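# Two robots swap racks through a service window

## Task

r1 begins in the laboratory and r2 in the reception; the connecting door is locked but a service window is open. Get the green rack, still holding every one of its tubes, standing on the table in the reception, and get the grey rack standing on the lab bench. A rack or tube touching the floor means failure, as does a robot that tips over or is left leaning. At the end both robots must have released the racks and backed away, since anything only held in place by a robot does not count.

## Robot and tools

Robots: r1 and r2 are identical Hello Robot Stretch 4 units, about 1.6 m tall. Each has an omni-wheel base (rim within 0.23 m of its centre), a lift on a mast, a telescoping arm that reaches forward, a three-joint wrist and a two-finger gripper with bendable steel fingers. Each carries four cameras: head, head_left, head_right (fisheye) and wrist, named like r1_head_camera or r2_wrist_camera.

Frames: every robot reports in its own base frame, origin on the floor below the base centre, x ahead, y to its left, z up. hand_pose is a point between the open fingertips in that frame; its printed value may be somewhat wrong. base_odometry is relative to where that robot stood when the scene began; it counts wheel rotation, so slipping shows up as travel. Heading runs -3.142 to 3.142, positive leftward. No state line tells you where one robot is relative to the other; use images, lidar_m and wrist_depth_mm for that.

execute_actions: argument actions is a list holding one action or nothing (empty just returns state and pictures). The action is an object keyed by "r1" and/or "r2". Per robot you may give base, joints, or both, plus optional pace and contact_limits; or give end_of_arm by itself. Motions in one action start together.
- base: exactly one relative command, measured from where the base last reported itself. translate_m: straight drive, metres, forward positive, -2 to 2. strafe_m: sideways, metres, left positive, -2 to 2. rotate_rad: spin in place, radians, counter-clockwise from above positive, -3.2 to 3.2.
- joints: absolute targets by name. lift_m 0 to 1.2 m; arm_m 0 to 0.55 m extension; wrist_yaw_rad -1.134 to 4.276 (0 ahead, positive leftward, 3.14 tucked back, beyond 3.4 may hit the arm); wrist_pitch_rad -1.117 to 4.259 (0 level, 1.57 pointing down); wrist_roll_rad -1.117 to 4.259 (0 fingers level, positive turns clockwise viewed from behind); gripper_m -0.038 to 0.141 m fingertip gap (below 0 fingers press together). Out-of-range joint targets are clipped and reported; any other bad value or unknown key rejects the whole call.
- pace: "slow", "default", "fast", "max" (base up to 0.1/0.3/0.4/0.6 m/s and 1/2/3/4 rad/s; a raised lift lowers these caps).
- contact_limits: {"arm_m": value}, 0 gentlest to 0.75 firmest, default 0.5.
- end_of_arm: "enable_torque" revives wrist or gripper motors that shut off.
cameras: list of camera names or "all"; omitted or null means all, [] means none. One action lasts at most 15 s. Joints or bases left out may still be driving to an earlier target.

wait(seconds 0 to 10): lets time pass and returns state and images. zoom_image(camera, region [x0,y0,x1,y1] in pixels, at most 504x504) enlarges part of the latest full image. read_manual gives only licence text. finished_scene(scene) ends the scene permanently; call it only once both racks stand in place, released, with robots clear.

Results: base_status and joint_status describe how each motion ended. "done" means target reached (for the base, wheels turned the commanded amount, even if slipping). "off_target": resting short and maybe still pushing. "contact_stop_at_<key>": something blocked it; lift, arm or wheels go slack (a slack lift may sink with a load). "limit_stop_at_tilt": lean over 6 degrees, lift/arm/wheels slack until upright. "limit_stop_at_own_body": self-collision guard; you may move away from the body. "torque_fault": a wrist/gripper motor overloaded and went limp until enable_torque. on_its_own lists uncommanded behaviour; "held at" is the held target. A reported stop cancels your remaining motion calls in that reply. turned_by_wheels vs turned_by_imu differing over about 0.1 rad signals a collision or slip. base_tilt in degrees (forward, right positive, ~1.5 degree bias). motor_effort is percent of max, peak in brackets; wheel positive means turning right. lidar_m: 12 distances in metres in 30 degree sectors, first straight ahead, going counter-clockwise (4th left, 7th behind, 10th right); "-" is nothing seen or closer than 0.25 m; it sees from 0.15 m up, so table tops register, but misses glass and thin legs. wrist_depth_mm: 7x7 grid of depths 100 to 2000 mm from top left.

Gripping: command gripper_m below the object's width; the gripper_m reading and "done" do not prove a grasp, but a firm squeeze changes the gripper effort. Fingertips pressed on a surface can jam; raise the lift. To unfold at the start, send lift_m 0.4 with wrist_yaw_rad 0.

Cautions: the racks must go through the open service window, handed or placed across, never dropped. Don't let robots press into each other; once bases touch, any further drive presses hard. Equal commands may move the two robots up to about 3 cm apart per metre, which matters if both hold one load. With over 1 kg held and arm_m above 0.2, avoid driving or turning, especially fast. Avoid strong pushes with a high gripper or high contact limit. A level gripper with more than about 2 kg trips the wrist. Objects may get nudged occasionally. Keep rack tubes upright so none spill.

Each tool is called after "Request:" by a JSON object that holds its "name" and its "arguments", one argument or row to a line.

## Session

Request:
{"name": "execute_actions", "arguments": {
  "actions": [
    {"r1":{"joints":{"lift_m":1.0,"wrist_yaw_rad":0,"wrist_pitch_rad":0.5,"gripper_m":0.141}},"r2":{"joints":{"lift_m":1.0,"wrist_yaw_rad":0,"wrist_pitch_rad":0.5,"gripper_m":0.141}}}
  ],
  "cameras": ["r1_head_left_camera","r1_head_right_camera","r2_head_left_camera","r2_head_right_camera"]
}}

Scene clock: 4.07 s.
r1.base_odometry: x=+0.000 y=+0.000 heading=+0.000 (m, m, rad; r1's odometry frame)
r1.turned_by_wheels: +0.000 (rad since the last result)
r1.turned_by_imu: +0.000 (rad since the last result)
r1.base_tilt: forward=-0.1 right=+0.0 (deg)
r1.lidar_m: 1.15 1.03 0.94 0.94 1.33 1.27 1.32 1.79 3.28 1.03 0.93 3.45
r1.base_status: not commanded
r1.joint_positions: lift_m=+1.000 arm_m=-0.003 wrist_yaw_rad=+0.000 wrist_pitch_rad=+0.502 wrist_roll_rad=-0.013 gripper_m=+0.141
r1.joint_status: all done
r1.motor_effort: lift_m=+22(24) arm_m=-1(1) wrist_yaw_rad=-3(7) wrist_pitch_rad=-7(7) wrist_roll_rad=+0(0) gripper_m=+1(0) wheel_0=+0(0) wheel_1=+0(0) wheel_2=+0(1) (%)
r1.hand_pose: x=+0.4213 y=-0.0873 z=+1.0391 quat_wxyz=(+0.969, -0.006, +0.248, +0.002) (m; r1's base frame)
r1.wrist_depth_mm: - - - 1808 - - - / 878 - - - - - - / 891 1160 1281 - - - - / 946 1042 1537 - - - - / 960 1098 1661 1921 1921 1863 1921 / 1008 1160 1397 1464 1464 1464 1618 / 1042 1229 1336 - 1366 1308 1397
r2.base_odometry: x=+0.000 y=+0.000 heading=+0.000 (m, m, rad; r2's odometry frame)
r2.turned_by_wheels: +0.000 (rad since the last result)
r2.turned_by_imu: -0.001 (rad since the last result)
r2.base_tilt: forward=-0.4 right=+0.1 (deg)
r2.lidar_m: 1.13 0.91 0.88 0.98 0.87 0.83 0.92 1.30 3.82 1.30 1.71 2.72
r2.base_status: not commanded
r2.joint_positions: lift_m=+1.000 arm_m=+0.002 wrist_yaw_rad=+0.000 wrist_pitch_rad=+0.502 wrist_roll_rad=+0.014 gripper_m=+0.141
r2.joint_status: all done
r2.motor_effort: lift_m=+22(22) arm_m=+0(0) wrist_yaw_rad=+1(7) wrist_pitch_rad=-6(6) wrist_roll_rad=+0(0) gripper_m=-2(3) wheel_0=-1(1) wheel_1=+0(0) wheel_2=+0(0) (%)
r2.hand_pose: x=+0.4256 y=-0.0874 z=+1.0392 quat_wxyz=(+0.969, +0.007, +0.248, -0.002) (m; r2's base frame)
r2.wrist_depth_mm: 732 866 1118 1464 - - - / 750 904 1182 1576 - - - / 778 946 1255 1661 - - - / 809 991 1308 1863 - - - / 842 991 1366 1808 1983 1808 1863 / 878 946 1308 1618 1499 1464 1576 / 891 1060 1397 - 1397 1336 1336
pictures: r1_head_left_camera, r1_head_right_camera, r2_head_left_camera, r2_head_right_camera
Images, in order (width x height): r1_head_left_camera 420x672, r1_head_right_camera 420x672, r2_head_left_camera 420x672, r2_head_right_camera 420x672.

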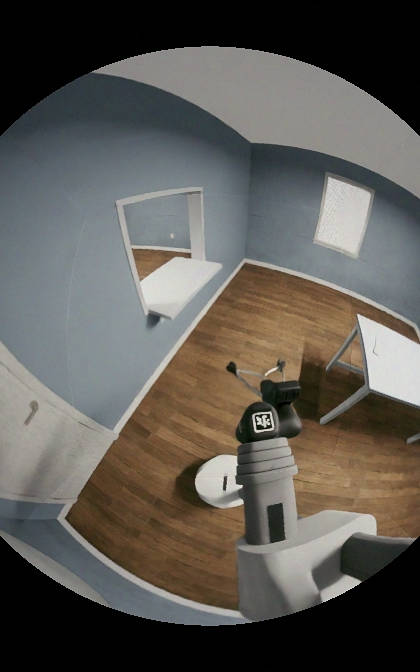

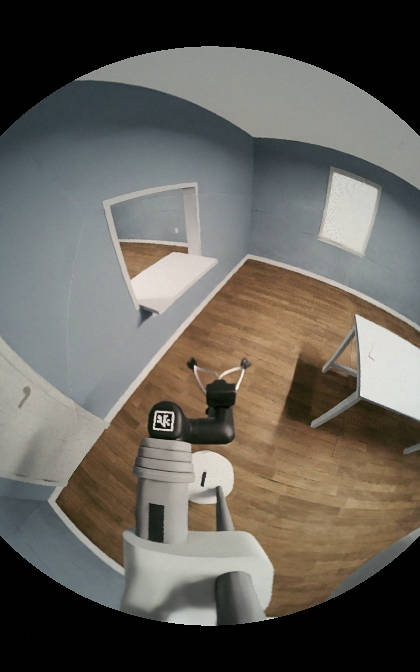

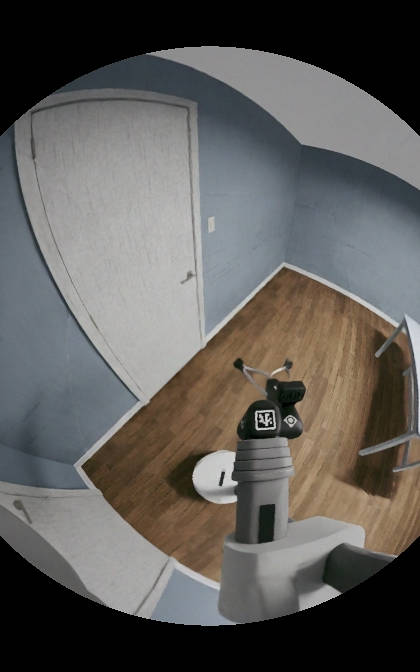

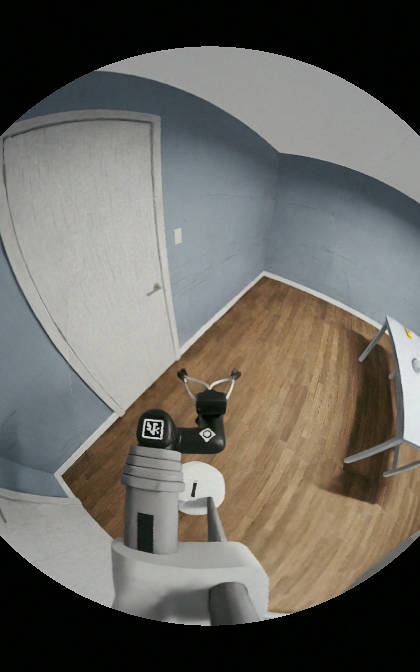

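Rotate both right.

Request:
{"name": "execute_actions", "arguments": {
  "actions": [
    {"r1":{"base":{"rotate_rad":-1.1}},"r2":{"base":{"rotate_rad":-1.1}}}
  ],
  "cameras": ["r1_head_camera","r2_head_camera"]
}}

Scene clock: 6.90 s.
r1.base_odometry: x=+0.000 y=+0.000 heading=-1.100 (m, m, rad; r1's odometry frame)
r1.turned_by_wheels: -1.100 (rad since the last result)
r1.turned_by_imu: -1.090 (rad since the last result)
r1.base_tilt: forward=-0.1 right=+0.0 (deg)
r1.lidar_m: 0.93 3.44 1.20 1.05 0.96 0.95 1.26 1.27 1.28 1.68 3.28 1.11
r1.base_status: done
r1.joint_positions: lift_m=+1.000 arm_m=-0.003 wrist_yaw_rad=+0.000 wrist_pitch_rad=+0.502 wrist_roll_rad=-0.013 gripper_m=+0.141
r1.joint_status: not commanded
r1.motor_effort: lift_m=+20(22) arm_m=-1(1) wrist_yaw_rad=-2(3) wrist_pitch_rad=-7(8) wrist_roll_rad=+0(0) gripper_m=-2(2) wheel_0=+2(7) wheel_1=+1(9) wheel_2=+0(8) (%)
r1.hand_pose: x=+0.4213 y=-0.0874 z=+1.0392 quat_wxyz=(+0.969, -0.006, +0.248, +0.002) (m; r1's base frame)
r1.wrist_depth_mm: - - - - - - - / - - - - 1808 1921 - / - - 1308 1138 1182 1281 - / - - - 946 - - - / 1808 1756 1808 1756 1921 1921 1921 / 1537 1430 1430 976 1430 1464 1576 / 1281 1281 1366 - 1366 1308 1336
r2.base_odometry: x=+0.000 y=+0.000 heading=-1.099 (m, m, rad; r2's odometry frame)
r2.turned_by_wheels: -1.099 (rad since the last result)
r2.turned_by_imu: -1.090 (rad since the last result)
r2.base_tilt: forward=-0.4 right=+0.0 (deg)
r2.lidar_m: 1.57 3.15 1.18 0.93 0.87 0.96 0.87 0.85 0.95 1.26 3.81 1.29
r2.base_status: done
r2.joint_positions: lift_m=+1.000 arm_m=+0.002 wrist_yaw_rad=+0.000 wrist_pitch_rad=+0.502 wrist_roll_rad=+0.014 gripper_m=+0.141
r2.joint_status: not commanded
r2.motor_effort: lift_m=+20(22) arm_m=+0(0) wrist_yaw_rad=+1(0) wrist_pitch_rad=-5(4) wrist_roll_rad=+0(1) gripper_m=-1(0) wheel_0=+6(11) wheel_1=+4(9) wheel_2=+2(9) (%)
r2.hand_pose: x=+0.4256 y=-0.0874 z=+1.0393 quat_wxyz=(+0.969, +0.007, +0.248, -0.002) (m; r2's base frame)
r2.wrist_depth_mm: - - - - - - - / - - - - 1708 1708 - / - - - - - 1182 1308 / - - - - - - - / 1983 1983 1921 1921 1921 1756 1808 / 1618 1537 1499 1576 1499 1464 1537 / 1397 1397 1430 - 1366 1336 1366
pictures: r1_head_camera, r2_head_camera
Images, in order (width x height): r1_head_camera 420x560, r2_head_camera 420x560.

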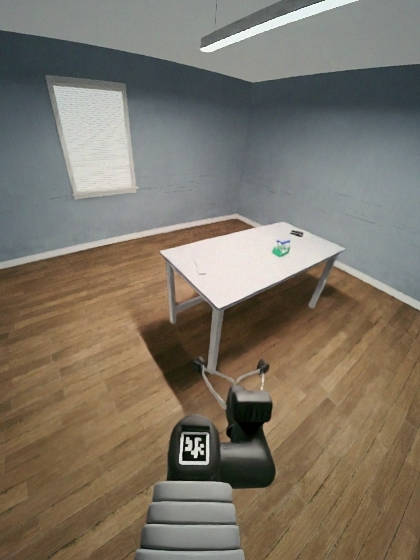

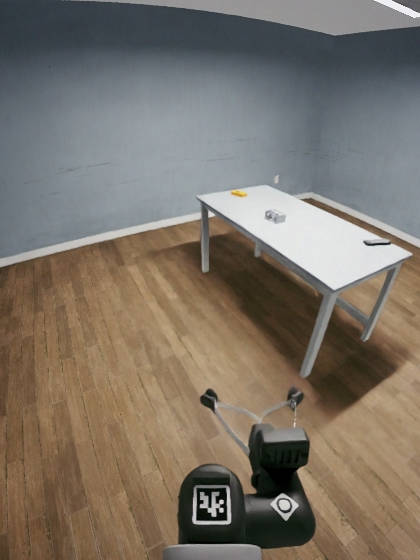

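Request:
{"name": "execute_actions", "arguments": {
  "actions": [
    {"r1":{"base":{"rotate_rad":0.57},"joints":{"lift_m":0.8,"wrist_pitch_rad":0.2},"pace":"fast"},"r2":{"base":{"rotate_rad":-1.08},"joints":{"lift_m":0.8,"wrist_pitch_rad":0.2},"pace":"fast"}}
  ],
  "cameras": []
}}

Request:
{"name": "execute_actions", "arguments": {
  "actions": [
    {"r1":{"base":{"strafe_m":-1.28},"pace":"fast"},"r2":{"base":{"strafe_m":1.56},"pace":"fast"}}
  ],
  "cameras": []
}}

Request:
{"name": "execute_actions", "arguments": {
  "actions": [
    {"r1":{"base":{"translate_m":0.2},"pace":"fast"},"r2":{"base":{"translate_m":0.55},"pace":"fast"}}
  ],
  "cameras": ["r1_head_camera","r2_head_camera","r1_wrist_camera","r2_wrist_camera"]
}}

Scene clock: 17.57 s.
r1.base_odometry: x=+0.000 y=+0.000 heading=-0.530 (m, m, rad; r1's odometry frame)
r1.turned_by_wheels: +0.570 (rad since the last result)
r1.turned_by_imu: +0.564 (rad since the last result)
r1.base_tilt: forward=+0.0 right=+0.0 (deg)
r1.lidar_m: 3.44 1.13 1.03 0.95 0.93 1.32 1.26 1.31 1.73 3.30 1.04 0.94
r1.base_status: done
r1.joint_positions: lift_m=+0.800 arm_m=-0.003 wrist_yaw_rad=+0.000 wrist_pitch_rad=+0.202 wrist_roll_rad=-0.013 gripper_m=+0.141
r1.joint_status: all done
r1.motor_effort: lift_m=+14(19) arm_m=+0(1) wrist_yaw_rad=-2(2) wrist_pitch_rad=-9(12) wrist_roll_rad=+0(0) gripper_m=-2(1) wheel_0=-3(8) wheel_1=-2(7) wheel_2=-1(7) (%)
r1.hand_pose: x=+0.4510 y=-0.0874 z=+0.9205 quat_wxyz=(+0.995, -0.006, +0.101, +0.001) (m; r1's base frame)
r1.wrist_depth_mm: 1661 - - - - - - / 1537 - - - - - - / 1661 - - - - - - / 1576 - - - - 1229 1255 / 1618 - - - - 1229 778 / 1618 1661 1708 1756 1756 1808 1808 / 1464 1499 1537 - 1537 1397 1430
r2.base_odometry: x=+0.000 y=+0.000 heading=-2.178 (m, m, rad; r2's odometry frame)
r2.turned_by_wheels: -1.079 (rad since the last result)
r2.turned_by_imu: -1.071 (rad since the last result)
r2.base_tilt: forward=-0.4 right=+0.0 (deg)
r2.lidar_m: 3.55 1.29 1.53 3.41 1.24 0.93 0.89 0.96 0.88 0.85 0.88 1.24
r2.base_status: done
r2.joint_positions: lift_m=+0.800 arm_m=+0.002 wrist_yaw_rad=+0.000 wrist_pitch_rad=+0.203 wrist_roll_rad=+0.014 gripper_m=+0.141
r2.joint_status: all done
r2.motor_effort: lift_m=+16(17) arm_m=+0(0) wrist_yaw_rad=+1(1) wrist_pitch_rad=-8(12) wrist_roll_rad=-1(0) gripper_m=-1(2) wheel_0=+7(9) wheel_1=+5(9) wheel_2=+4(9) (%)
r2.hand_pose: x=+0.4552 y=-0.0875 z=+0.9204 quat_wxyz=(+0.995, +0.007, +0.101, -0.001) (m; r2's base frame)
r2.wrist_depth_mm: - - - - - 1921 - / - - - - - 1983 - / - - - - - 1863 - / 1464 - - - - 1499 1098 / - - - - - 1499 1205 / 1863 1661 1863 - 1756 1499 1182 / 1618 1618 1661 - 1618 1464 1205
pictures: none
No camera images: the call's "cameras" was empty. Leave "cameras" out to get every camera's image.

Scene clock: 22.73 s.
r1.base_odometry: x=-0.647 y=-1.104 heading=-0.530 (m, m, rad; r1's odometry frame)
r1.turned_by_wheels: +0.000 (rad since the last result)
r1.turned_by_imu: -0.001 (rad since the last result)
r1.base_tilt: forward=-0.2 right=+0.0 (deg)
r1.lidar_m: 0.72 0.75 2.21 2.23 1.80 1.30 1.21 1.24 1.68 2.00 1.13 0.74
r1.base_status: done
r1.joint_positions: lift_m=+0.800 arm_m=-0.003 wrist_yaw_rad=+0.000 wrist_pitch_rad=+0.202 wrist_roll_rad=-0.013 gripper_m=+0.141
r1.joint_status: not commanded
r1.motor_effort: lift_m=+14(14) arm_m=-1(1) wrist_yaw_rad=-2(2) wrist_pitch_rad=-8(8) wrist_roll_rad=+0(0) gripper_m=+1(0) wheel_0=+2(13) wheel_1=+1(11) wheel_2=+0(0) (%)
r1.hand_pose: x=+0.4510 y=-0.0874 z=+0.9205 quat_wxyz=(+0.995, -0.006, +0.101, +0.001) (m; r1's base frame)
r1.wrist_depth_mm: - - - - - - - / - - - - - - - / - - - - - - - / 991 1042 1078 1098 1160 1205 - / 621 603 668 676 691 715 723 / 603 609 615 569 627 640 654 / 1397 1366 1336 - 1464 1397 1537
r2.base_odometry: x=+1.281 y=-0.890 heading=-2.178 (m, m, rad; r2's odometry frame)
r2.turned_by_wheels: +0.000 (rad since the last result)
r2.turned_by_imu: +0.007 (rad since the last result)
r2.base_tilt: forward=-0.5 right=+0.1 (deg)
r2.lidar_m: 1.06 1.13 1.90 1.85 1.26 0.93 0.90 0.94 1.29 2.41 2.48 1.11
r2.base_status: done
r2.joint_positions: lift_m=+0.800 arm_m=+0.002 wrist_yaw_rad=+0.000 wrist_pitch_rad=+0.203 wrist_roll_rad=+0.014 gripper_m=+0.141
r2.joint_status: not commanded
r2.motor_effort: lift_m=+16(16) arm_m=+0(0) wrist_yaw_rad=+1(1) wrist_pitch_rad=-7(7) wrist_roll_rad=-1(0) gripper_m=-1(1) wheel_0=-3(14) wheel_1=+0(15) wheel_2=+0(4) (%)
r2.hand_pose: x=+0.4553 y=-0.0874 z=+0.9204 quat_wxyz=(+0.995, +0.007, +0.101, -0.001) (m; r2's base frame)
r2.wrist_depth_mm: - - - - - - - / - - - - - - - / - - - - - - - / - 1205 1182 1118 1078 1042 1025 / 946 946 960 - - 960 1008 / 1863 1808 1863 1708 1756 1756 1708 / 1499 1576 1661 - 1618 1499 1397
pictures: none
No camera images: the call's "cameras" was empty. Leave "cameras" out to get every camera's image.

Scene clock: 25.53 s.
r1.base_odometry: x=-0.475 y=-1.205 heading=-0.530 (m, m, rad; r1's odometry frame)
r1.turned_by_wheels: +0.000 (rad since the last result)
r1.turned_by_imu: -0.001 (rad since the last result)
r1.base_tilt: forward=+0.0 right=-0.1 (deg)
r1.lidar_m: 0.54 0.58 0.76 2.14 2.13 1.50 1.40 1.46 1.94 1.99 0.84 0.56
r1.base_status: done
r1.joint_positions: lift_m=+0.800 arm_m=-0.003 wrist_yaw_rad=+0.000 wrist_pitch_rad=+0.202 wrist_roll_rad=-0.013 gripper_m=+0.141
r1.joint_status: not commanded
r1.motor_effort: lift_m=+14(14) arm_m=-1(1) wrist_yaw_rad=-2(2) wrist_pitch_rad=-8(9) wrist_roll_rad=+0(0) gripper_m=-2(0) wheel_0=+2(8) wheel_1=+1(8) wheel_2=-1(12) (%)
r1.hand_pose: x=+0.4510 y=-0.0874 z=+0.9205 quat_wxyz=(+0.995, -0.006, +0.101, +0.001) (m; r1's base frame)
r1.wrist_depth_mm: - - - - - - - / - - - - - - - / - - - - - - - / 1008 1042 1098 - - - - / 627 603 668 580 647 707 723 / 462 424 433 442 449 452 512 / 377 370 389 - 397 389 407
r2.base_odometry: x=+0.968 y=-1.342 heading=-2.177 (m, m, rad; r2's odometry frame)
r2.turned_by_wheels: +0.001 (rad since the last result)
r2.turned_by_imu: -0.001 (rad since the last result)
r2.base_tilt: forward=-0.5 right=+0.1 (deg)
r2.lidar_m: 0.52 0.55 0.77 1.83 1.90 1.51 1.43 1.52 2.07 2.31 0.76 0.53
r2.base_status: done
r2.joint_positions: lift_m=+0.800 arm_m=+0.002 wrist_yaw_rad=+0.000 wrist_pitch_rad=+0.203 wrist_roll_rad=+0.014 gripper_m=+0.141
r2.joint_status: not commanded
r2.motor_effort: lift_m=+16(16) arm_m=+0(0) wrist_yaw_rad=+1(2) wrist_pitch_rad=-5(8) wrist_roll_rad=+0(1) gripper_m=+0(1) wheel_0=+6(13) wheel_1=+4(10) wheel_2=-2(15) (%)
r2.hand_pose: x=+0.4553 y=-0.0874 z=+0.9204 quat_wxyz=(+0.995, +0.007, +0.101, -0.001) (m; r2's base frame)
r2.wrist_depth_mm: - - - - - - - / - - - - - - - / - - - - - - - / - - - - 1078 1042 1025 / 732 715 661 627 676 609 640 / 512 455 452 500 442 436 462 / 402 392 410 - 397 373 373
pictures: r1_head_camera, r1_wrist_camera, r2_head_camera, r2_wrist_camera
camera_calibration (this result's frames):
r1_wrist_camera: T_world_to_cam=[[0.0134944, -0.999457, 0.0300605, -0.117756], [-0.236009, -0.0323975, -0.971211, 1.04149], [0.971657, 0.0060114, -0.236318, 0.00610518], [0, 0, 0, 1]] pos_world=[0.241459, -0.0839865, 1.01649]
r2_wrist_camera: T_world_to_cam=[[-0.053337, -0.997122, -0.0538795, -0.0147124], [-0.224593, 0.0645526, -0.972312, 1.05003], [0.972992, -0.0397592, -0.227389, -0.00403452], [0, 0, 0, 1]] pos_world=[0.238971, -0.0826128, 1.01925]
Images, in order (width x height): r1_head_camera 420x560, r1_wrist_camera 616x392, r2_head_camera 420x560, r2_wrist_camera 616x392.

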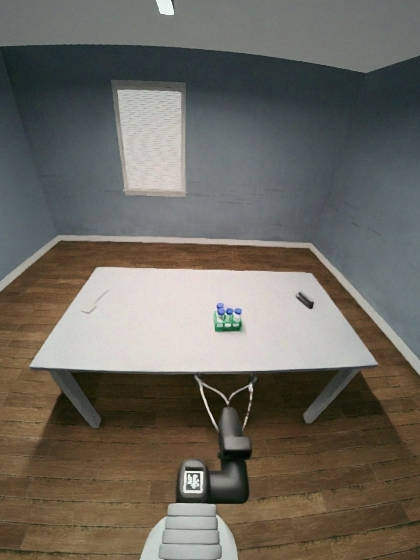

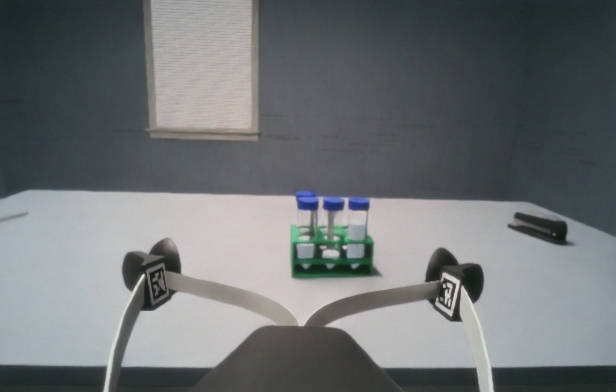

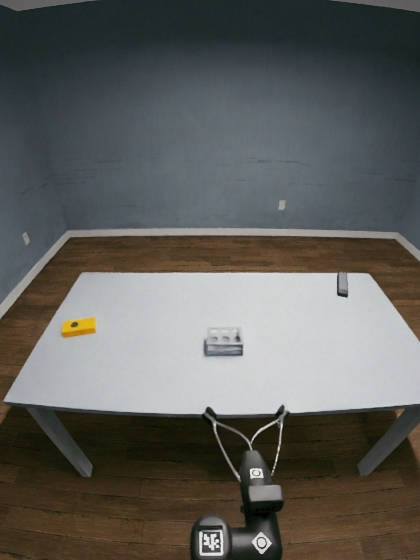

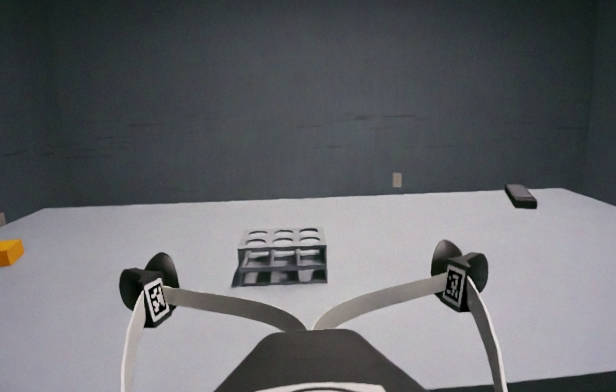

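Request:
{"name": "execute_actions", "arguments": {
  "actions": [
    {"r1":{"base":{"strafe_m":-0.053},"joints":{"lift_m":0.683}},"r2":{"base":{"strafe_m":0.02},"joints":{"lift_m":0.68}}}
  ],
  "cameras": []
}}

Request:
{"name": "execute_actions", "arguments": {
  "actions": [
    {"r1":{"joints":{"arm_m":0.25}},"r2":{"joints":{"arm_m":0.22}}}
  ],
  "cameras": ["r1_wrist_camera","r2_wrist_camera"]
}}

Scene clock: 28.77 s.
r1.base_odometry: x=-0.501 y=-1.251 heading=-0.530 (m, m, rad; r1's odometry frame)
r1.turned_by_wheels: +0.000 (rad since the last result)
r1.turned_by_imu: +0.000 (rad since the last result)
r1.base_tilt: forward=-0.1 right=+0.0 (deg)
r1.lidar_m: 0.54 0.55 0.78 2.19 2.11 1.51 1.40 1.46 1.93 1.94 0.83 0.59
r1.base_status: done
r1.joint_positions: lift_m=+0.683 arm_m=-0.003 wrist_yaw_rad=+0.000 wrist_pitch_rad=+0.202 wrist_roll_rad=-0.013 gripper_m=+0.141
r1.joint_status: all done
r1.motor_effort: lift_m=+13(12) arm_m=+0(1) wrist_yaw_rad=-2(2) wrist_pitch_rad=-9(8) wrist_roll_rad=+0(0) gripper_m=+0(2) wheel_0=+2(10) wheel_1=+0(9) wheel_2=+0(1) (%)
r1.hand_pose: x=+0.4510 y=-0.0874 z=+0.8036 quat_wxyz=(+0.995, -0.006, +0.101, +0.001) (m; r1's base frame)
r1.wrist_depth_mm: - - - - - - - / - - - - - - - / - - - - - - - / 554 564 585 549 640 654 691 / 342 343 357 368 377 389 392 / 392 392 397 397 410 413 421 / 1118 1182 1138 - 1205 1229 1366
r2.base_odometry: x=+0.984 y=-1.353 heading=-2.177 (m, m, rad; r2's odometry frame)
r2.turned_by_wheels: +0.000 (rad since the last result)
r2.turned_by_imu: -0.001 (rad since the last result)
r2.base_tilt: forward=-0.4 right=+0.0 (deg)
r2.lidar_m: 0.51 0.55 0.76 1.80 1.90 1.52 1.44 1.51 2.07 2.34 0.75 0.53
r2.base_status: done
r2.joint_positions: lift_m=+0.680 arm_m=+0.002 wrist_yaw_rad=+0.000 wrist_pitch_rad=+0.203 wrist_roll_rad=+0.014 gripper_m=+0.141
r2.joint_status: all done
r2.motor_effort: lift_m=+16(16) arm_m=+0(0) wrist_yaw_rad=+1(1) wrist_pitch_rad=-7(6) wrist_roll_rad=+0(1) gripper_m=-1(2) wheel_0=-3(14) wheel_1=+4(13) wheel_2=+0(2) (%)
r2.hand_pose: x=+0.4553 y=-0.0874 z=+0.8004 quat_wxyz=(+0.995, +0.007, +0.101, -0.001) (m; r2's base frame)
r2.wrist_depth_mm: - - - - - - - / - - - - - - - / - - - - - - - / 668 647 603 535 569 549 535 / 387 382 373 366 357 322 338 / 366 315 317 319 368 366 373 / 1366 1138 1464 - 1160 1160 1229
pictures: none
No camera images: the call's "cameras" was empty. Leave "cameras" out to get every camera's image.

Scene clock: 30.63 s.
r1.base_odometry: x=-0.501 y=-1.251 heading=-0.530 (m, m, rad; r1's odometry frame)
r1.turned_by_wheels: +0.000 (rad since the last result)
r1.turned_by_imu: +0.000 (rad since the last result)
r1.base_tilt: forward=-0.1 right=+0.1 (deg)
r1.lidar_m: 0.55 0.57 0.77 2.21 2.08 1.49 1.41 1.45 1.96 1.94 0.86 0.59
r1.base_status: not commanded
r1.joint_positions: lift_m=+0.683 arm_m=+0.249 wrist_yaw_rad=+0.000 wrist_pitch_rad=+0.202 wrist_roll_rad=-0.013 gripper_m=+0.141
r1.joint_status: all done
r1.motor_effort: lift_m=+13(13) arm_m=+4(4) wrist_yaw_rad=-2(1) wrist_pitch_rad=-8(9) wrist_roll_rad=+0(0) gripper_m=+2(0) wheel_0=+2(2) wheel_1=+0(0) wheel_2=+0(0) (%)
r1.hand_pose: x=+0.7027 y=-0.0874 z=+0.8037 quat_wxyz=(+0.995, -0.006, +0.101, +0.001) (m; r1's base frame)
r1.wrist_depth_mm: - - - - - - - / - - - - - - - / - - - - - - - / 539 559 569 330 627 647 621 / 338 324 307 312 342 382 387 / 248 229 232 236 239 242 273 / 195 197 208 - 215 199 209
r2.base_odometry: x=+0.984 y=-1.353 heading=-2.177 (m, m, rad; r2's odometry frame)
r2.turned_by_wheels: +0.000 (rad since the last result)
r2.turned_by_imu: -0.001 (rad since the last result)
r2.base_tilt: forward=-0.5 right=+0.0 (deg)
r2.lidar_m: 0.52 0.56 0.77 1.78 1.89 1.49 1.45 1.50 2.05 2.33 0.73 0.54
r2.base_status: not commanded
r2.joint_positions: lift_m=+0.680 arm_m=+0.219 wrist_yaw_rad=+0.000 wrist_pitch_rad=+0.202 wrist_roll_rad=+0.014 gripper_m=+0.141
r2.joint_status: all done
r2.motor_effort: lift_m=+16(16) arm_m=+8(7) wrist_yaw_rad=+0(2) wrist_pitch_rad=-7(6) wrist_roll_rad=+0(0) gripper_m=+1(1) wheel_0=-4(3) wheel_1=+4(4) wheel_2=+0(0) (%)
r2.hand_pose: x=+0.6721 y=-0.0874 z=+0.8005 quat_wxyz=(+0.995, +0.007, +0.101, -0.001) (m; r2's base frame)
r2.wrist_depth_mm: - - - - - - - / - - - - - - - / - - - - - - - / 654 634 539 399 559 544 530 / 379 375 343 325 349 319 334 / 266 238 237 260 232 226 244 / 210 205 215 - 208 195 199
pictures: r1_wrist_camera, r2_wrist_camera
camera_calibration (this result's frames):
r1_wrist_camera: T_world_to_cam=[[0.0135625, -0.999456, 0.030064, -0.117669], [-0.235763, -0.0324155, -0.97127, 0.987285], [0.971716, 0.00608482, -0.236075, -0.266388], [0, 0, 0, 1]] pos_world=[0.493215, -0.083981, 0.89957]
r2_wrist_camera: T_world_to_cam=[[-0.0532424, -0.997126, -0.0538957, -0.00963381], [-0.224302, 0.064535, -0.972381, 0.98204], [0.973064, -0.0396829, -0.227093, -0.242562], [0, 0, 0, 1]] pos_world=[0.455789, -0.0826076, 0.899313]
Images, in order (width x height): r1_wrist_camera 616x392, r2_wrist_camera 616x392.

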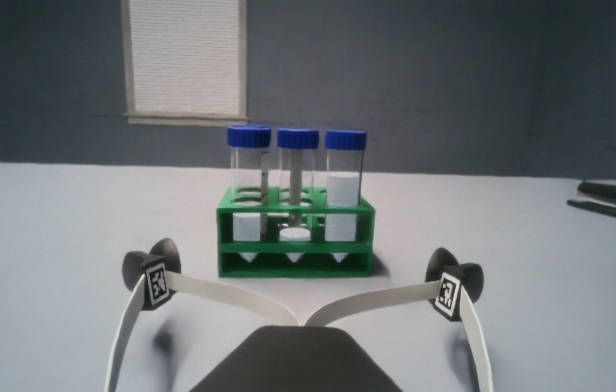

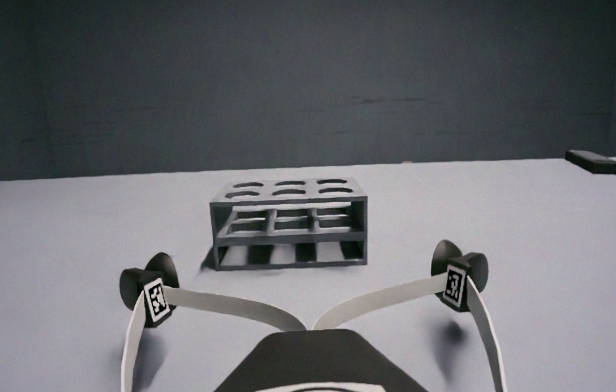

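Request:
{"name": "execute_actions", "arguments": {
  "actions": [
    {"r1":{"joints":{"arm_m":0.365},"pace":"slow"},"r2":{"base":{"strafe_m":0.01},"joints":{"arm_m":0.345},"pace":"slow"}}
  ],
  "cameras": ["r1_wrist_camera","r2_wrist_camera"]
}}

Scene clock: 34.10 s.
r1.base_odometry: x=-0.501 y=-1.251 heading=-0.530 (m, m, rad; r1's odometry frame)
r1.turned_by_wheels: +0.000 (rad since the last result)
r1.turned_by_imu: +0.000 (rad since the last result)
r1.base_tilt: forward=-0.1 right=+0.0 (deg)
r1.lidar_m: 0.55 0.56 0.77 2.21 2.10 1.51 1.41 1.45 1.95 1.93 0.82 0.58
r1.base_status: not commanded
r1.joint_positions: lift_m=+0.683 arm_m=+0.364 wrist_yaw_rad=+0.000 wrist_pitch_rad=+0.202 wrist_roll_rad=-0.013 gripper_m=+0.141
r1.joint_status: all done
r1.motor_effort: lift_m=+13(13) arm_m=+5(4) wrist_yaw_rad=-2(2) wrist_pitch_rad=-8(7) wrist_roll_rad=+0(0) gripper_m=+1(1) wheel_0=+2(2) wheel_1=+0(0) wheel_2=+0(0) (%)
r1.hand_pose: x=+0.8177 y=-0.0874 z=+0.8037 quat_wxyz=(+0.995, -0.006, +0.101, +0.001) (m; r1's base frame)
r1.wrist_depth_mm: - - - - - - - / - - - - - - - / - - 253 208 - - - / 535 554 512 591 615 647 683 / 340 322 206 227 208 377 384 / 247 227 199 198 198 241 271 / 194 196 204 - 206 199 208
r2.base_odometry: x=+0.992 y=-1.358 heading=-2.177 (m, m, rad; r2's odometry frame)
r2.turned_by_wheels: +0.000 (rad since the last result)
r2.turned_by_imu: -0.001 (rad since the last result)
r2.base_tilt: forward=-0.5 right=+0.0 (deg)
r2.lidar_m: 0.53 0.55 0.76 1.80 1.90 1.49 1.43 1.52 2.07 2.35 0.75 0.56
r2.base_status: done
r2.joint_positions: lift_m=+0.680 arm_m=+0.344 wrist_yaw_rad=+0.000 wrist_pitch_rad=+0.202 wrist_roll_rad=+0.014 gripper_m=+0.141
r2.joint_status: all done
r2.motor_effort: lift_m=+16(16) arm_m=+8(8) wrist_yaw_rad=+0(1) wrist_pitch_rad=-6(7) wrist_roll_rad=+0(1) gripper_m=+0(1) wheel_0=-6(11) wheel_1=+5(12) wheel_2=+0(1) (%)
r2.hand_pose: x=+0.7971 y=-0.0874 z=+0.8005 quat_wxyz=(+0.995, +0.007, +0.101, -0.001) (m; r2's base frame)
r2.wrist_depth_mm: - - - - - - - / - - - - - - - / - - - - - - - / 654 627 603 585 559 544 530 / 379 375 237 232 229 317 334 / 267 238 196 202 199 227 244 / 209 204 206 - 204 195 199
pictures: r1_wrist_camera, r2_wrist_camera
camera_calibration (this result's frames):
r1_wrist_camera: T_world_to_cam=[[0.0135488, -0.999456, 0.030064, -0.119221], [-0.235764, -0.0324122, -0.97127, 1.01439], [0.971716, 0.00607157, -0.236075, -0.378093], [0, 0, 0, 1]] pos_world=[0.608171, -0.083982, 0.89957]
r2_wrist_camera: T_world_to_cam=[[-0.0533393, -0.997121, -0.0538957, -0.00292987], [-0.224296, 0.0645568, -0.972381, 1.01007], [0.97306, -0.0397775, -0.227093, -0.364172], [0, 0, 0, 1]] pos_world=[0.580759, -0.0826141, 0.899313]
Images, in order (width x height): r1_wrist_camera 616x392, r2_wrist_camera 616x392.

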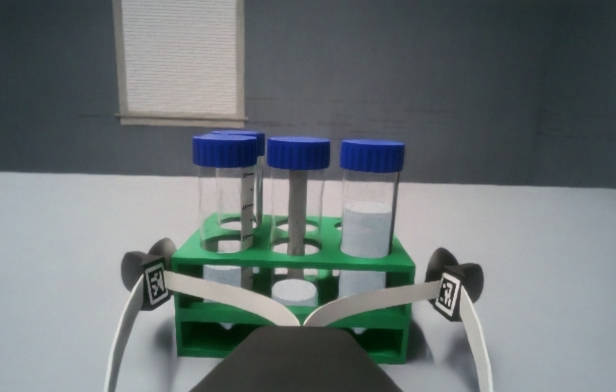

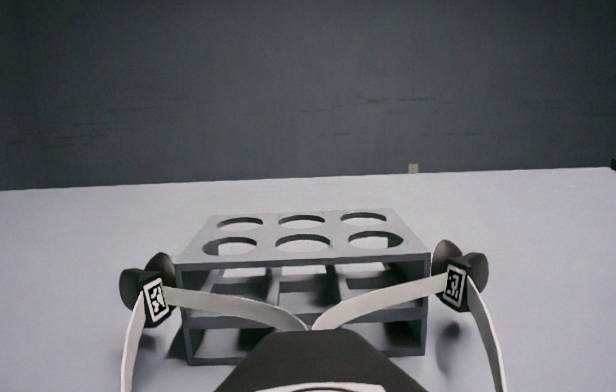

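Request:
{"name": "execute_actions", "arguments": {
  "actions": [
    {"r1":{"joints":{"arm_m":0.38},"pace":"slow"},"r2":{"joints":{"arm_m":0.36},"pace":"slow"}}
  ],
  "cameras": []
}}

Request:
{"name": "execute_actions", "arguments": {
  "actions": [
    {"r1":{"joints":{"gripper_m":0.075},"pace":"slow"},"r2":{"joints":{"gripper_m":0.068},"pace":"slow"}}
  ],
  "cameras": []
}}

Request:
{"name": "execute_actions", "arguments": {
  "actions": [
    {"r1":{"joints":{"lift_m":0.78},"pace":"slow"},"r2":{"joints":{"lift_m":0.78},"pace":"slow"}}
  ],
  "cameras": []
}}

Request:
{"name": "execute_actions", "arguments": {
  "actions": [
    {"r1":{"joints":{"arm_m":0.05,"lift_m":0.85}},"r2":{"joints":{"arm_m":0.05,"lift_m":0.85}}}
  ],
  "cameras": ["r1_head_left_camera","r1_wrist_camera","r2_head_left_camera","r2_head_right_camera","r2_wrist_camera"]
}}

Scene clock: 38.23 s.
r1.base_odometry: x=-0.501 y=-1.251 heading=-0.530 (m, m, rad; r1's odometry frame)
r1.turned_by_wheels: +0.000 (rad since the last result)
r1.turned_by_imu: +0.000 (rad since the last result)
r1.base_tilt: forward=+0.0 right=+0.0 (deg)
r1.lidar_m: 0.54 0.56 0.77 2.20 2.13 1.48 1.40 1.43 1.95 1.93 0.85 0.58
r1.base_status: not commanded
r1.joint_positions: lift_m=+0.683 arm_m=+0.379 wrist_yaw_rad=+0.000 wrist_pitch_rad=+0.202 wrist_roll_rad=-0.013 gripper_m=+0.141
r1.joint_status: all done
r1.motor_effort: lift_m=+13(13) arm_m=+4(7) wrist_yaw_rad=-2(2) wrist_pitch_rad=-7(9) wrist_roll_rad=+0(0) gripper_m=-1(4) wheel_0=+2(2) wheel_1=+0(0) wheel_2=+0(0) (%)
r1.hand_pose: x=+0.8327 y=-0.0874 z=+0.8037 quat_wxyz=(+0.995, -0.006, +0.101, +0.001) (m; r1's base frame)
r1.wrist_depth_mm: - - - - - - - / - - - - - - - / - - 200 - - - - / 535 554 569 530 615 647 683 / 340 322 206 223 196 379 389 / 247 228 198 193 194 242 271 / 193 196 202 - 206 199 208
r2.base_odometry: x=+0.992 y=-1.358 heading=-2.177 (m, m, rad; r2's odometry frame)
r2.turned_by_wheels: +0.000 (rad since the last result)
r2.turned_by_imu: -0.001 (rad since the last result)
r2.base_tilt: forward=-0.5 right=+0.1 (deg)
r2.lidar_m: 0.52 0.55 0.76 1.81 1.89 1.49 1.44 1.50 2.06 2.36 0.77 0.53
r2.base_status: not commanded
r2.joint_positions: lift_m=+0.680 arm_m=+0.359 wrist_yaw_rad=+0.000 wrist_pitch_rad=+0.202 wrist_roll_rad=+0.014 gripper_m=+0.141
r2.joint_status: all done
r2.motor_effort: lift_m=+16(16) arm_m=+8(9) wrist_yaw_rad=+2(1) wrist_pitch_rad=-7(7) wrist_roll_rad=-1(0) gripper_m=-1(0) wheel_0=-7(7) wheel_1=+5(5) wheel_2=+0(0) (%)
r2.hand_pose: x=+0.8121 y=-0.0874 z=+0.8005 quat_wxyz=(+0.995, +0.007, +0.101, -0.001) (m; r2's base frame)
r2.wrist_depth_mm: - - - - - - - / - - - - - - - / - - - - - - - / 654 634 597 580 564 539 525 / 382 375 237 227 229 336 334 / 266 237 196 202 199 227 243 / 209 205 206 - 203 195 198
pictures: none
No camera images: the call's "cameras" was empty. Leave "cameras" out to get every camera's image.

Scene clock: 41.83 s.
r1.base_odometry: x=-0.501 y=-1.251 heading=-0.530 (m, m, rad; r1's odometry frame)
r1.turned_by_wheels: +0.000 (rad since the last result)
r1.turned_by_imu: +0.000 (rad since the last result)
r1.base_tilt: forward=+0.0 right=-0.1 (deg)
r1.lidar_m: 0.54 0.57 0.78 2.20 2.11 1.49 1.41 1.47 1.93 1.94 0.83 0.59
r1.base_status: not commanded
r1.joint_positions: lift_m=+0.683 arm_m=+0.379 wrist_yaw_rad=+0.000 wrist_pitch_rad=+0.205 wrist_roll_rad=-0.013 gripper_m=+0.076
r1.joint_status: all done
r1.motor_effort: lift_m=+14(14) arm_m=+4(5) wrist_yaw_rad=-2(2) wrist_pitch_rad=-16(14) wrist_roll_rad=+0(0) gripper_m=-31(31) wheel_0=+2(2) wheel_1=+0(0) wheel_2=+0(0) (%)
r1.hand_pose: x=+0.8326 y=-0.0874 z=+0.8029 quat_wxyz=(+0.995, -0.006, +0.102, +0.001) (m; r1's base frame)
r1.wrist_depth_mm: - - - - - - - / - - - - - - - / - - 229 - - - - / 521 539 549 580 603 621 661 / 330 340 200 212 186 373 377 / 242 179 185 196 189 182 267 / 190 194 190 - 192 204 206
r2.base_odometry: x=+0.992 y=-1.358 heading=-2.177 (m, m, rad; r2's odometry frame)
r2.turned_by_wheels: +0.000 (rad since the last result)
r2.turned_by_imu: -0.001 (rad since the last result)
r2.base_tilt: forward=-0.5 right=+0.1 (deg)
r2.lidar_m: 0.52 0.55 0.76 1.79 1.90 1.50 1.45 1.52 2.07 2.35 0.75 0.55
r2.base_status: not commanded
r2.joint_positions: lift_m=+0.680 arm_m=+0.359 wrist_yaw_rad=+0.000 wrist_pitch_rad=+0.203 wrist_roll_rad=+0.014 gripper_m=+0.068
r2.joint_status: all done
r2.motor_effort: lift_m=+16(16) arm_m=+8(8) wrist_yaw_rad=+1(1) wrist_pitch_rad=-8(11) wrist_roll_rad=-1(1) gripper_m=-19(21) wheel_0=-7(7) wheel_1=+5(5) wheel_2=+0(0) (%)
r2.hand_pose: x=+0.8120 y=-0.0874 z=+0.8002 quat_wxyz=(+0.995, +0.007, +0.102, -0.001) (m; r2's base frame)
r2.wrist_depth_mm: - - - - - - - / - - - - - - - / - - - - - - - / 640 627 597 574 554 535 521 / 377 373 210 220 211 340 329 / 264 177 198 208 184 183 239 / 203 204 187 - 188 197 -
pictures: none
No camera images: the call's "cameras" was empty. Leave "cameras" out to get every camera's image.

Scene clock: 43.53 s.
r1.base_odometry: x=-0.501 y=-1.251 heading=-0.530 (m, m, rad; r1's odometry frame)
r1.turned_by_wheels: +0.000 (rad since the last result)
r1.turned_by_imu: +0.000 (rad since the last result)
r1.base_tilt: forward=+0.0 right=+0.1 (deg)
r1.lidar_m: 0.54 0.57 0.78 2.21 2.12 1.52 1.40 1.47 1.95 1.94 0.83 0.58
r1.base_status: not commanded
r1.joint_positions: lift_m=+0.780 arm_m=+0.379 wrist_yaw_rad=+0.000 wrist_pitch_rad=+0.205 wrist_roll_rad=-0.013 gripper_m=+0.076
r1.joint_status: all done
r1.motor_effort: lift_m=+23(24) arm_m=+4(4) wrist_yaw_rad=-2(2) wrist_pitch_rad=-17(16) wrist_roll_rad=+0(0) gripper_m=-30(31) wheel_0=+2(2) wheel_1=+0(0) wheel_2=+0(0) (%)
r1.hand_pose: x=+0.8326 y=-0.0874 z=+0.8990 quat_wxyz=(+0.995, -0.006, +0.102, +0.001) (m; r1's base frame)
r1.wrist_depth_mm: - - - - - - - / - - - - - - - / - - 238 - - - - / - - - - - - - / 569 569 200 213 186 627 647 / 418 179 185 196 189 182 452 / 325 329 197 - 201 347 349
r2.base_odometry: x=+0.992 y=-1.358 heading=-2.177 (m, m, rad; r2's odometry frame)
r2.turned_by_wheels: +0.000 (rad since the last result)
r2.turned_by_imu: -0.001 (rad since the last result)
r2.base_tilt: forward=-0.4 right=+0.1 (deg)
r2.lidar_m: 0.51 0.55 0.75 1.79 1.87 1.49 1.44 1.51 2.06 2.34 0.74 0.53
r2.base_status: not commanded
r2.joint_positions: lift_m=+0.780 arm_m=+0.359 wrist_yaw_rad=+0.000 wrist_pitch_rad=+0.204 wrist_roll_rad=+0.014 gripper_m=+0.068
r2.joint_status: all done
r2.motor_effort: lift_m=+22(21) arm_m=+8(8) wrist_yaw_rad=+1(1) wrist_pitch_rad=-9(10) wrist_roll_rad=+0(1) gripper_m=-21(22) wheel_0=-7(7) wheel_1=+5(5) wheel_2=+0(0) (%)
r2.hand_pose: x=+0.8120 y=-0.0874 z=+0.8996 quat_wxyz=(+0.995, +0.007, +0.102, -0.001) (m; r2's base frame)
r2.wrist_depth_mm: - - - - - - - / - - - - - - - / - - - - - - - / - - - - - - - / 661 654 210 220 210 591 580 / 462 177 198 208 184 184 421 / 355 357 187 - 191 345 336
pictures: none
No camera images: the call's "cameras" was empty. Leave "cameras" out to get every camera's image.

Scene clock: 45.63 s.
r1.base_odometry: x=-0.501 y=-1.251 heading=-0.530 (m, m, rad; r1's odometry frame)
r1.turned_by_wheels: +0.000 (rad since the last result)
r1.turned_by_imu: +0.000 (rad since the last result)
r1.base_tilt: forward=-0.1 right=+0.0 (deg)
r1.lidar_m: 0.45 0.57 0.75 2.21 2.14 1.49 1.41 1.47 1.95 1.94 0.83 0.50
r1.base_status: not commanded
r1.joint_positions: lift_m=+0.850 arm_m=+0.051 wrist_yaw_rad=+0.000 wrist_pitch_rad=+0.205 wrist_roll_rad=-0.013 gripper_m=+0.076
r1.joint_status: all done
r1.motor_effort: lift_m=+23(24) arm_m=-5(2) wrist_yaw_rad=-2(2) wrist_pitch_rad=-17(17) wrist_roll_rad=+0(0) gripper_m=-31(31) wheel_0=+2(2) wheel_1=+0(0) wheel_2=+0(0) (%)
r1.hand_pose: x=+0.5041 y=-0.0875 z=+0.9689 quat_wxyz=(+0.995, -0.006, +0.103, +0.001) (m; r1's base frame)
r1.wrist_depth_mm: - - - - - - - / - - - - - - - / - - 237 - - - - / - - - - - - - / 732 778 200 212 186 809 854 / 539 179 185 196 189 182 603 / 424 436 196 - 202 459 462
r2.base_odometry: x=+0.992 y=-1.358 heading=-2.177 (m, m, rad; r2's odometry frame)
r2.turned_by_wheels: +0.000 (rad since the last result)
r2.turned_by_imu: -0.001 (rad since the last result)
r2.base_tilt: forward=-0.5 right=+0.1 (deg)
r2.lidar_m: 0.47 0.54 0.77 1.80 1.89 1.49 1.44 1.51 2.06 2.34 0.75 0.56
r2.base_status: not commanded
r2.joint_positions: lift_m=+0.850 arm_m=+0.051 wrist_yaw_rad=+0.000 wrist_pitch_rad=+0.204 wrist_roll_rad=+0.014 gripper_m=+0.068
r2.joint_status: all done
r2.motor_effort: lift_m=+22(25) arm_m=-8(7) wrist_yaw_rad=+2(1) wrist_pitch_rad=-11(9) wrist_roll_rad=+0(1) gripper_m=-21(20) wheel_0=-7(7) wheel_1=+5(5) wheel_2=+0(0) (%)
r2.hand_pose: x=+0.5048 y=-0.0875 z=+0.9695 quat_wxyz=(+0.995, +0.007, +0.102, -0.001) (m; r2's base frame)
r2.wrist_depth_mm: - - - - - - - / - - - - - - - / - - - - - - - / - - - - - - - / 866 854 210 220 210 778 759 / 609 177 198 207 185 183 549 / 466 466 187 - 191 455 433
pictures: r1_head_left_camera, r1_wrist_camera, r2_head_left_camera, r2_head_right_camera, r2_wrist_camera
camera_calibration (this result's frames):
r1_wrist_camera: T_world_to_cam=[[0.0134665, -0.999459, 0.0300194, -0.119908], [-0.238997, -0.0323692, -0.970481, 1.10185], [0.970927, 0.00589441, -0.239304, -0.0308255], [0, 0, 0, 1]] pos_world=[0.294884, -0.0839953, 1.06555]
r2_wrist_camera: T_world_to_cam=[[-0.0535473, -0.997115, -0.0538039, -0.00942652], [-0.225959, 0.0645828, -0.971994, 1.10933], [0.972664, -0.0398902, -0.228765, -0.0395776], [0, 0, 0, 1]] pos_world=[0.288654, -0.0826218, 1.0687]
Images, in order (width x height): r1_head_left_camera 420x672, r1_wrist_camera 616x392, r2_head_left_camera 420x672, r2_head_right_camera 420x672, r2_wrist_camera 616x392.

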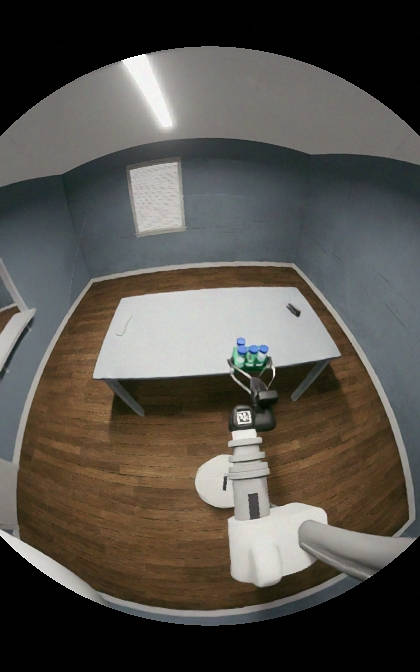

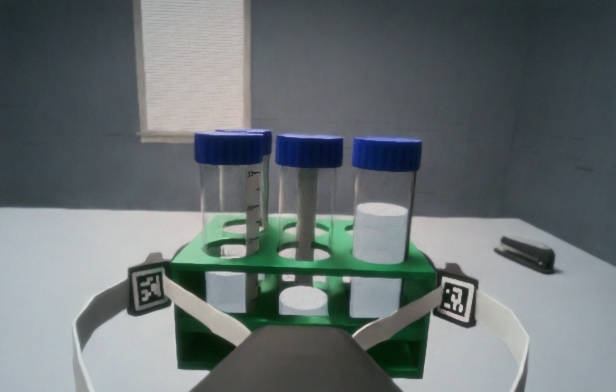

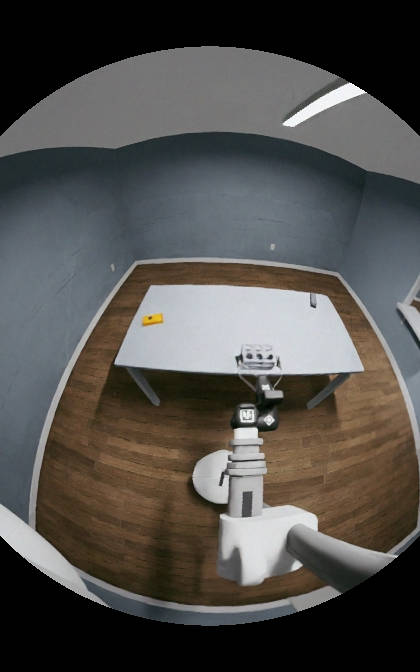

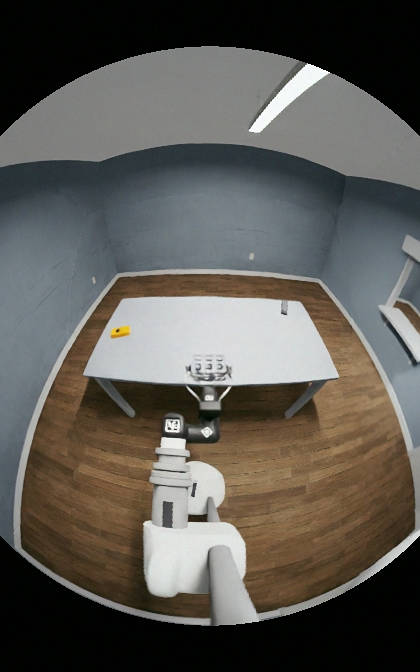

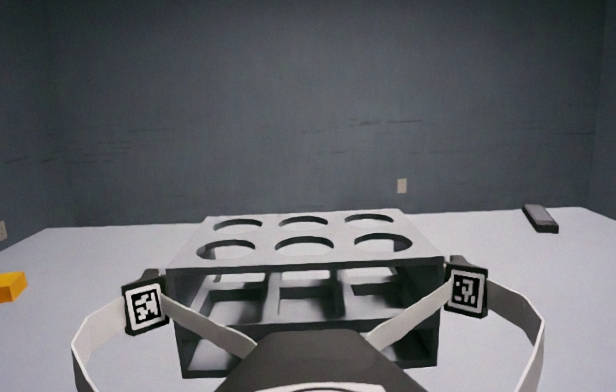

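Request:
{"name": "execute_actions", "arguments": {
  "actions": [
    {"r1":{"base":{"translate_m":-0.15}},"r2":{"base":{"translate_m":-0.15}}}
  ],
  "cameras": []
}}

Request:
{"name": "execute_actions", "arguments": {
  "actions": [
    {"r1":{"base":{"rotate_rad":1.57},"pace":"slow"},"r2":{"base":{"rotate_rad":-1.57},"pace":"slow"}}
  ],
  "cameras": []
}}

Request:
{"name": "execute_actions", "arguments": {
  "actions": [
    {"r1":{"base":{"translate_m":0.9}},"r2":{"base":{"translate_m":0.9}}}
  ],
  "cameras": ["r1_head_camera","r2_head_camera"]
}}

Scene clock: 49.33 s.
r1.base_odometry: x=-0.631 y=-1.175 heading=-0.530 (m, m, rad; r1's odometry frame)
r1.turned_by_wheels: +0.000 (rad since the last result)
r1.turned_by_imu: +0.000 (rad since the last result)
r1.base_tilt: forward=-0.1 right=+0.1 (deg)
r1.lidar_m: 0.46 0.72 0.96 2.28 1.89 1.34 1.26 1.30 1.74 1.95 1.07 0.75
r1.base_status: done
r1.joint_positions: lift_m=+0.850 arm_m=+0.051 wrist_yaw_rad=+0.000 wrist_pitch_rad=+0.205 wrist_roll_rad=-0.013 gripper_m=+0.076
r1.joint_status: not commanded
r1.motor_effort: lift_m=+23(23) arm_m=-4(5) wrist_yaw_rad=-2(2) wrist_pitch_rad=-16(18) wrist_roll_rad=+0(0) gripper_m=-31(32) wheel_0=-4(8) wheel_1=-1(6) wheel_2=+1(9) (%)
r1.hand_pose: x=+0.5041 y=-0.0874 z=+0.9689 quat_wxyz=(+0.995, -0.006, +0.103, +0.001) (m; r1's base frame)
r1.wrist_depth_mm: - - - - - - - / - - - - - - - / - - - - - - - / - - - - - - - / 741 768 201 212 186 831 854 / 544 178 185 197 189 182 591 / 517 525 196 - 202 544 559
r2.base_odometry: x=+1.077 y=-1.235 heading=-2.178 (m, m, rad; r2's odometry frame)
r2.turned_by_wheels: -0.001 (rad since the last result)
r2.turned_by_imu: -0.002 (rad since the last result)
r2.base_tilt: forward=-0.5 right=+0.0 (deg)
r2.lidar_m: 0.49 0.71 1.86 1.80 1.82 1.35 1.29 1.35 1.87 2.47 0.98 0.71
r2.base_status: done
r2.joint_positions: lift_m=+0.850 arm_m=+0.051 wrist_yaw_rad=+0.000 wrist_pitch_rad=+0.204 wrist_roll_rad=+0.014 gripper_m=+0.068
r2.joint_status: not commanded
r2.motor_effort: lift_m=+22(22) arm_m=-8(8) wrist_yaw_rad=+2(2) wrist_pitch_rad=-11(11) wrist_roll_rad=-1(1) gripper_m=-20(20) wheel_0=-7(15) wheel_1=-5(10) wheel_2=+2(11) (%)
r2.hand_pose: x=+0.5048 y=-0.0874 z=+0.9695 quat_wxyz=(+0.995, +0.007, +0.102, -0.001) (m; r2's base frame)
r2.wrist_depth_mm: - - - - - - - / - - - - - - - / - - - - - - - / - - - - - - - / 798 854 211 220 210 778 750 / 609 177 198 208 184 183 554 / 462 466 187 - 191 466 469
pictures: none
No camera images: the call's "cameras" was empty. Leave "cameras" out to get every camera's image.

Scene clock: 52.20 s.
r1.base_odometry: x=-0.631 y=-1.175 heading=+1.039 (m, m, rad; r1's odometry frame)
r1.turned_by_wheels: +1.569 (rad since the last result)
r1.turned_by_imu: +1.555 (rad since the last result)
r1.base_tilt: forward=-0.1 right=+0.0 (deg)
r1.lidar_m: 0.47 1.86 1.32 1.25 1.29 1.76 1.95 1.06 0.74 0.68 0.73 0.99
r1.base_status: done
r1.joint_positions: lift_m=+0.850 arm_m=+0.051 wrist_yaw_rad=+0.000 wrist_pitch_rad=+0.205 wrist_roll_rad=-0.013 gripper_m=+0.076
r1.joint_status: not commanded
r1.motor_effort: lift_m=+23(23) arm_m=-4(4) wrist_yaw_rad=-2(3) wrist_pitch_rad=-17(17) wrist_roll_rad=+0(0) gripper_m=-30(30) wheel_0=-4(7) wheel_1=-2(6) wheel_2=-1(6) (%)
r1.hand_pose: x=+0.5041 y=-0.0874 z=+0.9689 quat_wxyz=(+0.995, -0.006, +0.103, +0.001) (m; r1's base frame)
r1.wrist_depth_mm: 1808 1863 1808 1863 1863 1921 1921 / 1863 1921 1983 1983 1983 - - / 1921 - 1983 229 - - - / - - - - - - - / - - 198 212 186 - - / 1808 178 185 196 188 182 - / 1464 1537 196 - 202 1576 1576
r2.base_odometry: x=+1.078 y=-1.235 heading=+2.536 (m, m, rad; r2's odometry frame)
r2.turned_by_wheels: -1.569 (rad since the last result)
r2.turned_by_imu: -1.555 (rad since the last result)
r2.base_tilt: forward=-0.3 right=+0.1 (deg)
r2.lidar_m: 0.49 0.96 0.70 0.66 0.71 1.87 1.80 1.84 1.35 1.29 1.35 1.86
r2.base_status: done
r2.joint_positions: lift_m=+0.850 arm_m=+0.051 wrist_yaw_rad=+0.000 wrist_pitch_rad=+0.204 wrist_roll_rad=+0.014 gripper_m=+0.068
r2.joint_status: not commanded
r2.motor_effort: lift_m=+22(22) arm_m=-8(7) wrist_yaw_rad=+2(1) wrist_pitch_rad=-10(10) wrist_roll_rad=+0(1) gripper_m=-20(20) wheel_0=+6(9) wheel_1=+6(14) wheel_2=+5(9) (%)
r2.hand_pose: x=+0.5048 y=-0.0874 z=+0.9695 quat_wxyz=(+0.995, +0.007, +0.102, -0.001) (m; r2's base frame)
r2.wrist_depth_mm: - - - - - - 1756 / - - - - - - 1808 / - - - - - - 1863 / - - - - - - 1863 / - - 210 220 210 - 1863 / - 177 198 208 200 183 1756 / 1618 1661 187 - 191 1618 1576
pictures: none
No camera images: the call's "cameras" was empty. Leave "cameras" out to get every camera's image.

Scene clock: 56.70 s.
r1.base_odometry: x=-0.175 y=-0.399 heading=+1.040 (m, m, rad; r1's odometry frame)
r1.turned_by_wheels: +0.000 (rad since the last result)
r1.turned_by_imu: -0.002 (rad since the last result)
r1.base_tilt: forward=+0.0 right=+0.0 (deg)
r1.lidar_m: 0.45 1.41 1.34 1.28 1.32 1.79 2.87 1.02 0.70 0.71 1.78 1.41
r1.base_status: done
r1.joint_positions: lift_m=+0.850 arm_m=+0.051 wrist_yaw_rad=+0.000 wrist_pitch_rad=+0.205 wrist_roll_rad=-0.013 gripper_m=+0.076
r1.joint_status: not commanded
r1.motor_effort: lift_m=+23(23) arm_m=-4(4) wrist_yaw_rad=-2(3) wrist_pitch_rad=-17(17) wrist_roll_rad=+0(0) gripper_m=-32(30) wheel_0=+3(7) wheel_1=+2(7) wheel_2=+1(10) (%)
r1.hand_pose: x=+0.5041 y=-0.0874 z=+0.9690 quat_wxyz=(+0.995, -0.006, +0.103, +0.001) (m; r1's base frame)
r1.wrist_depth_mm: 1025 1042 1025 1060 1042 1078 - / 1060 1078 1060 1098 1098 1098 - / 1098 1078 1098 1098 1118 1160 - / 1118 1118 1138 1160 1160 1182 1537 / 1160 1182 195 212 186 1229 1078 / 1229 178 185 197 189 182 1308 / 1229 1281 197 - 202 1308 1336
r2.base_odometry: x=+0.337 y=-0.724 heading=+2.537 (m, m, rad; r2's odometry frame)
r2.turned_by_wheels: +0.001 (rad since the last result)
r2.turned_by_imu: -0.001 (rad since the last result)
r2.base_tilt: forward=-0.5 right=+0.1 (deg)
r2.lidar_m: 0.49 1.52 1.96 0.64 0.70 0.97 2.70 1.85 1.36 1.25 1.35 1.61
r2.base_status: done
r2.joint_positions: lift_m=+0.850 arm_m=+0.051 wrist_yaw_rad=+0.000 wrist_pitch_rad=+0.204 wrist_roll_rad=+0.014 gripper_m=+0.068
r2.joint_status: not commanded
r2.motor_effort: lift_m=+21(22) arm_m=-7(8) wrist_yaw_rad=+1(0) wrist_pitch_rad=-12(11) wrist_roll_rad=-1(0) gripper_m=-21(22) wheel_0=+7(12) wheel_1=+4(7) wheel_2=+0(10) (%)
r2.hand_pose: x=+0.5048 y=-0.0874 z=+0.9696 quat_wxyz=(+0.995, +0.007, +0.102, -0.001) (m; r2's base frame)
r2.wrist_depth_mm: 1255 1205 1229 1229 1205 1205 1229 / - 1255 1255 1255 1281 1281 1255 / - 1308 1308 1308 1308 1308 1308 / 1397 1336 1366 1366 1336 1336 1366 / 1430 1397 210 220 210 1397 1397 / 1464 177 198 208 184 183 1464 / 1499 1499 187 - 191 1499 1499
pictures: r1_head_camera, r2_head_camera
Images, in order (width x height): r1_head_camera 420x560, r2_head_camera 420x560.

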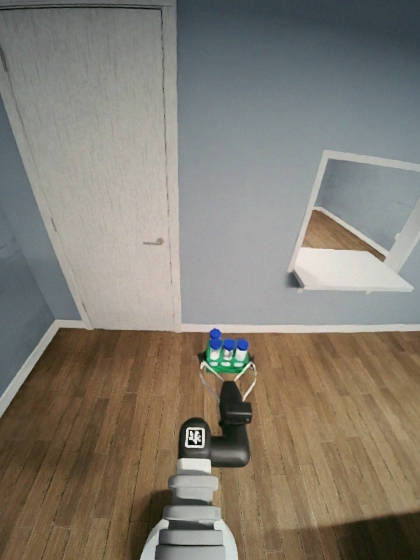

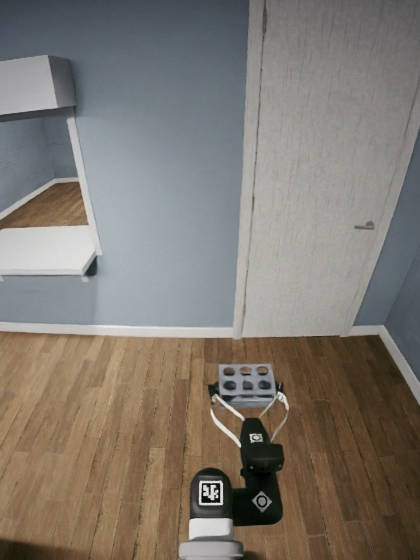

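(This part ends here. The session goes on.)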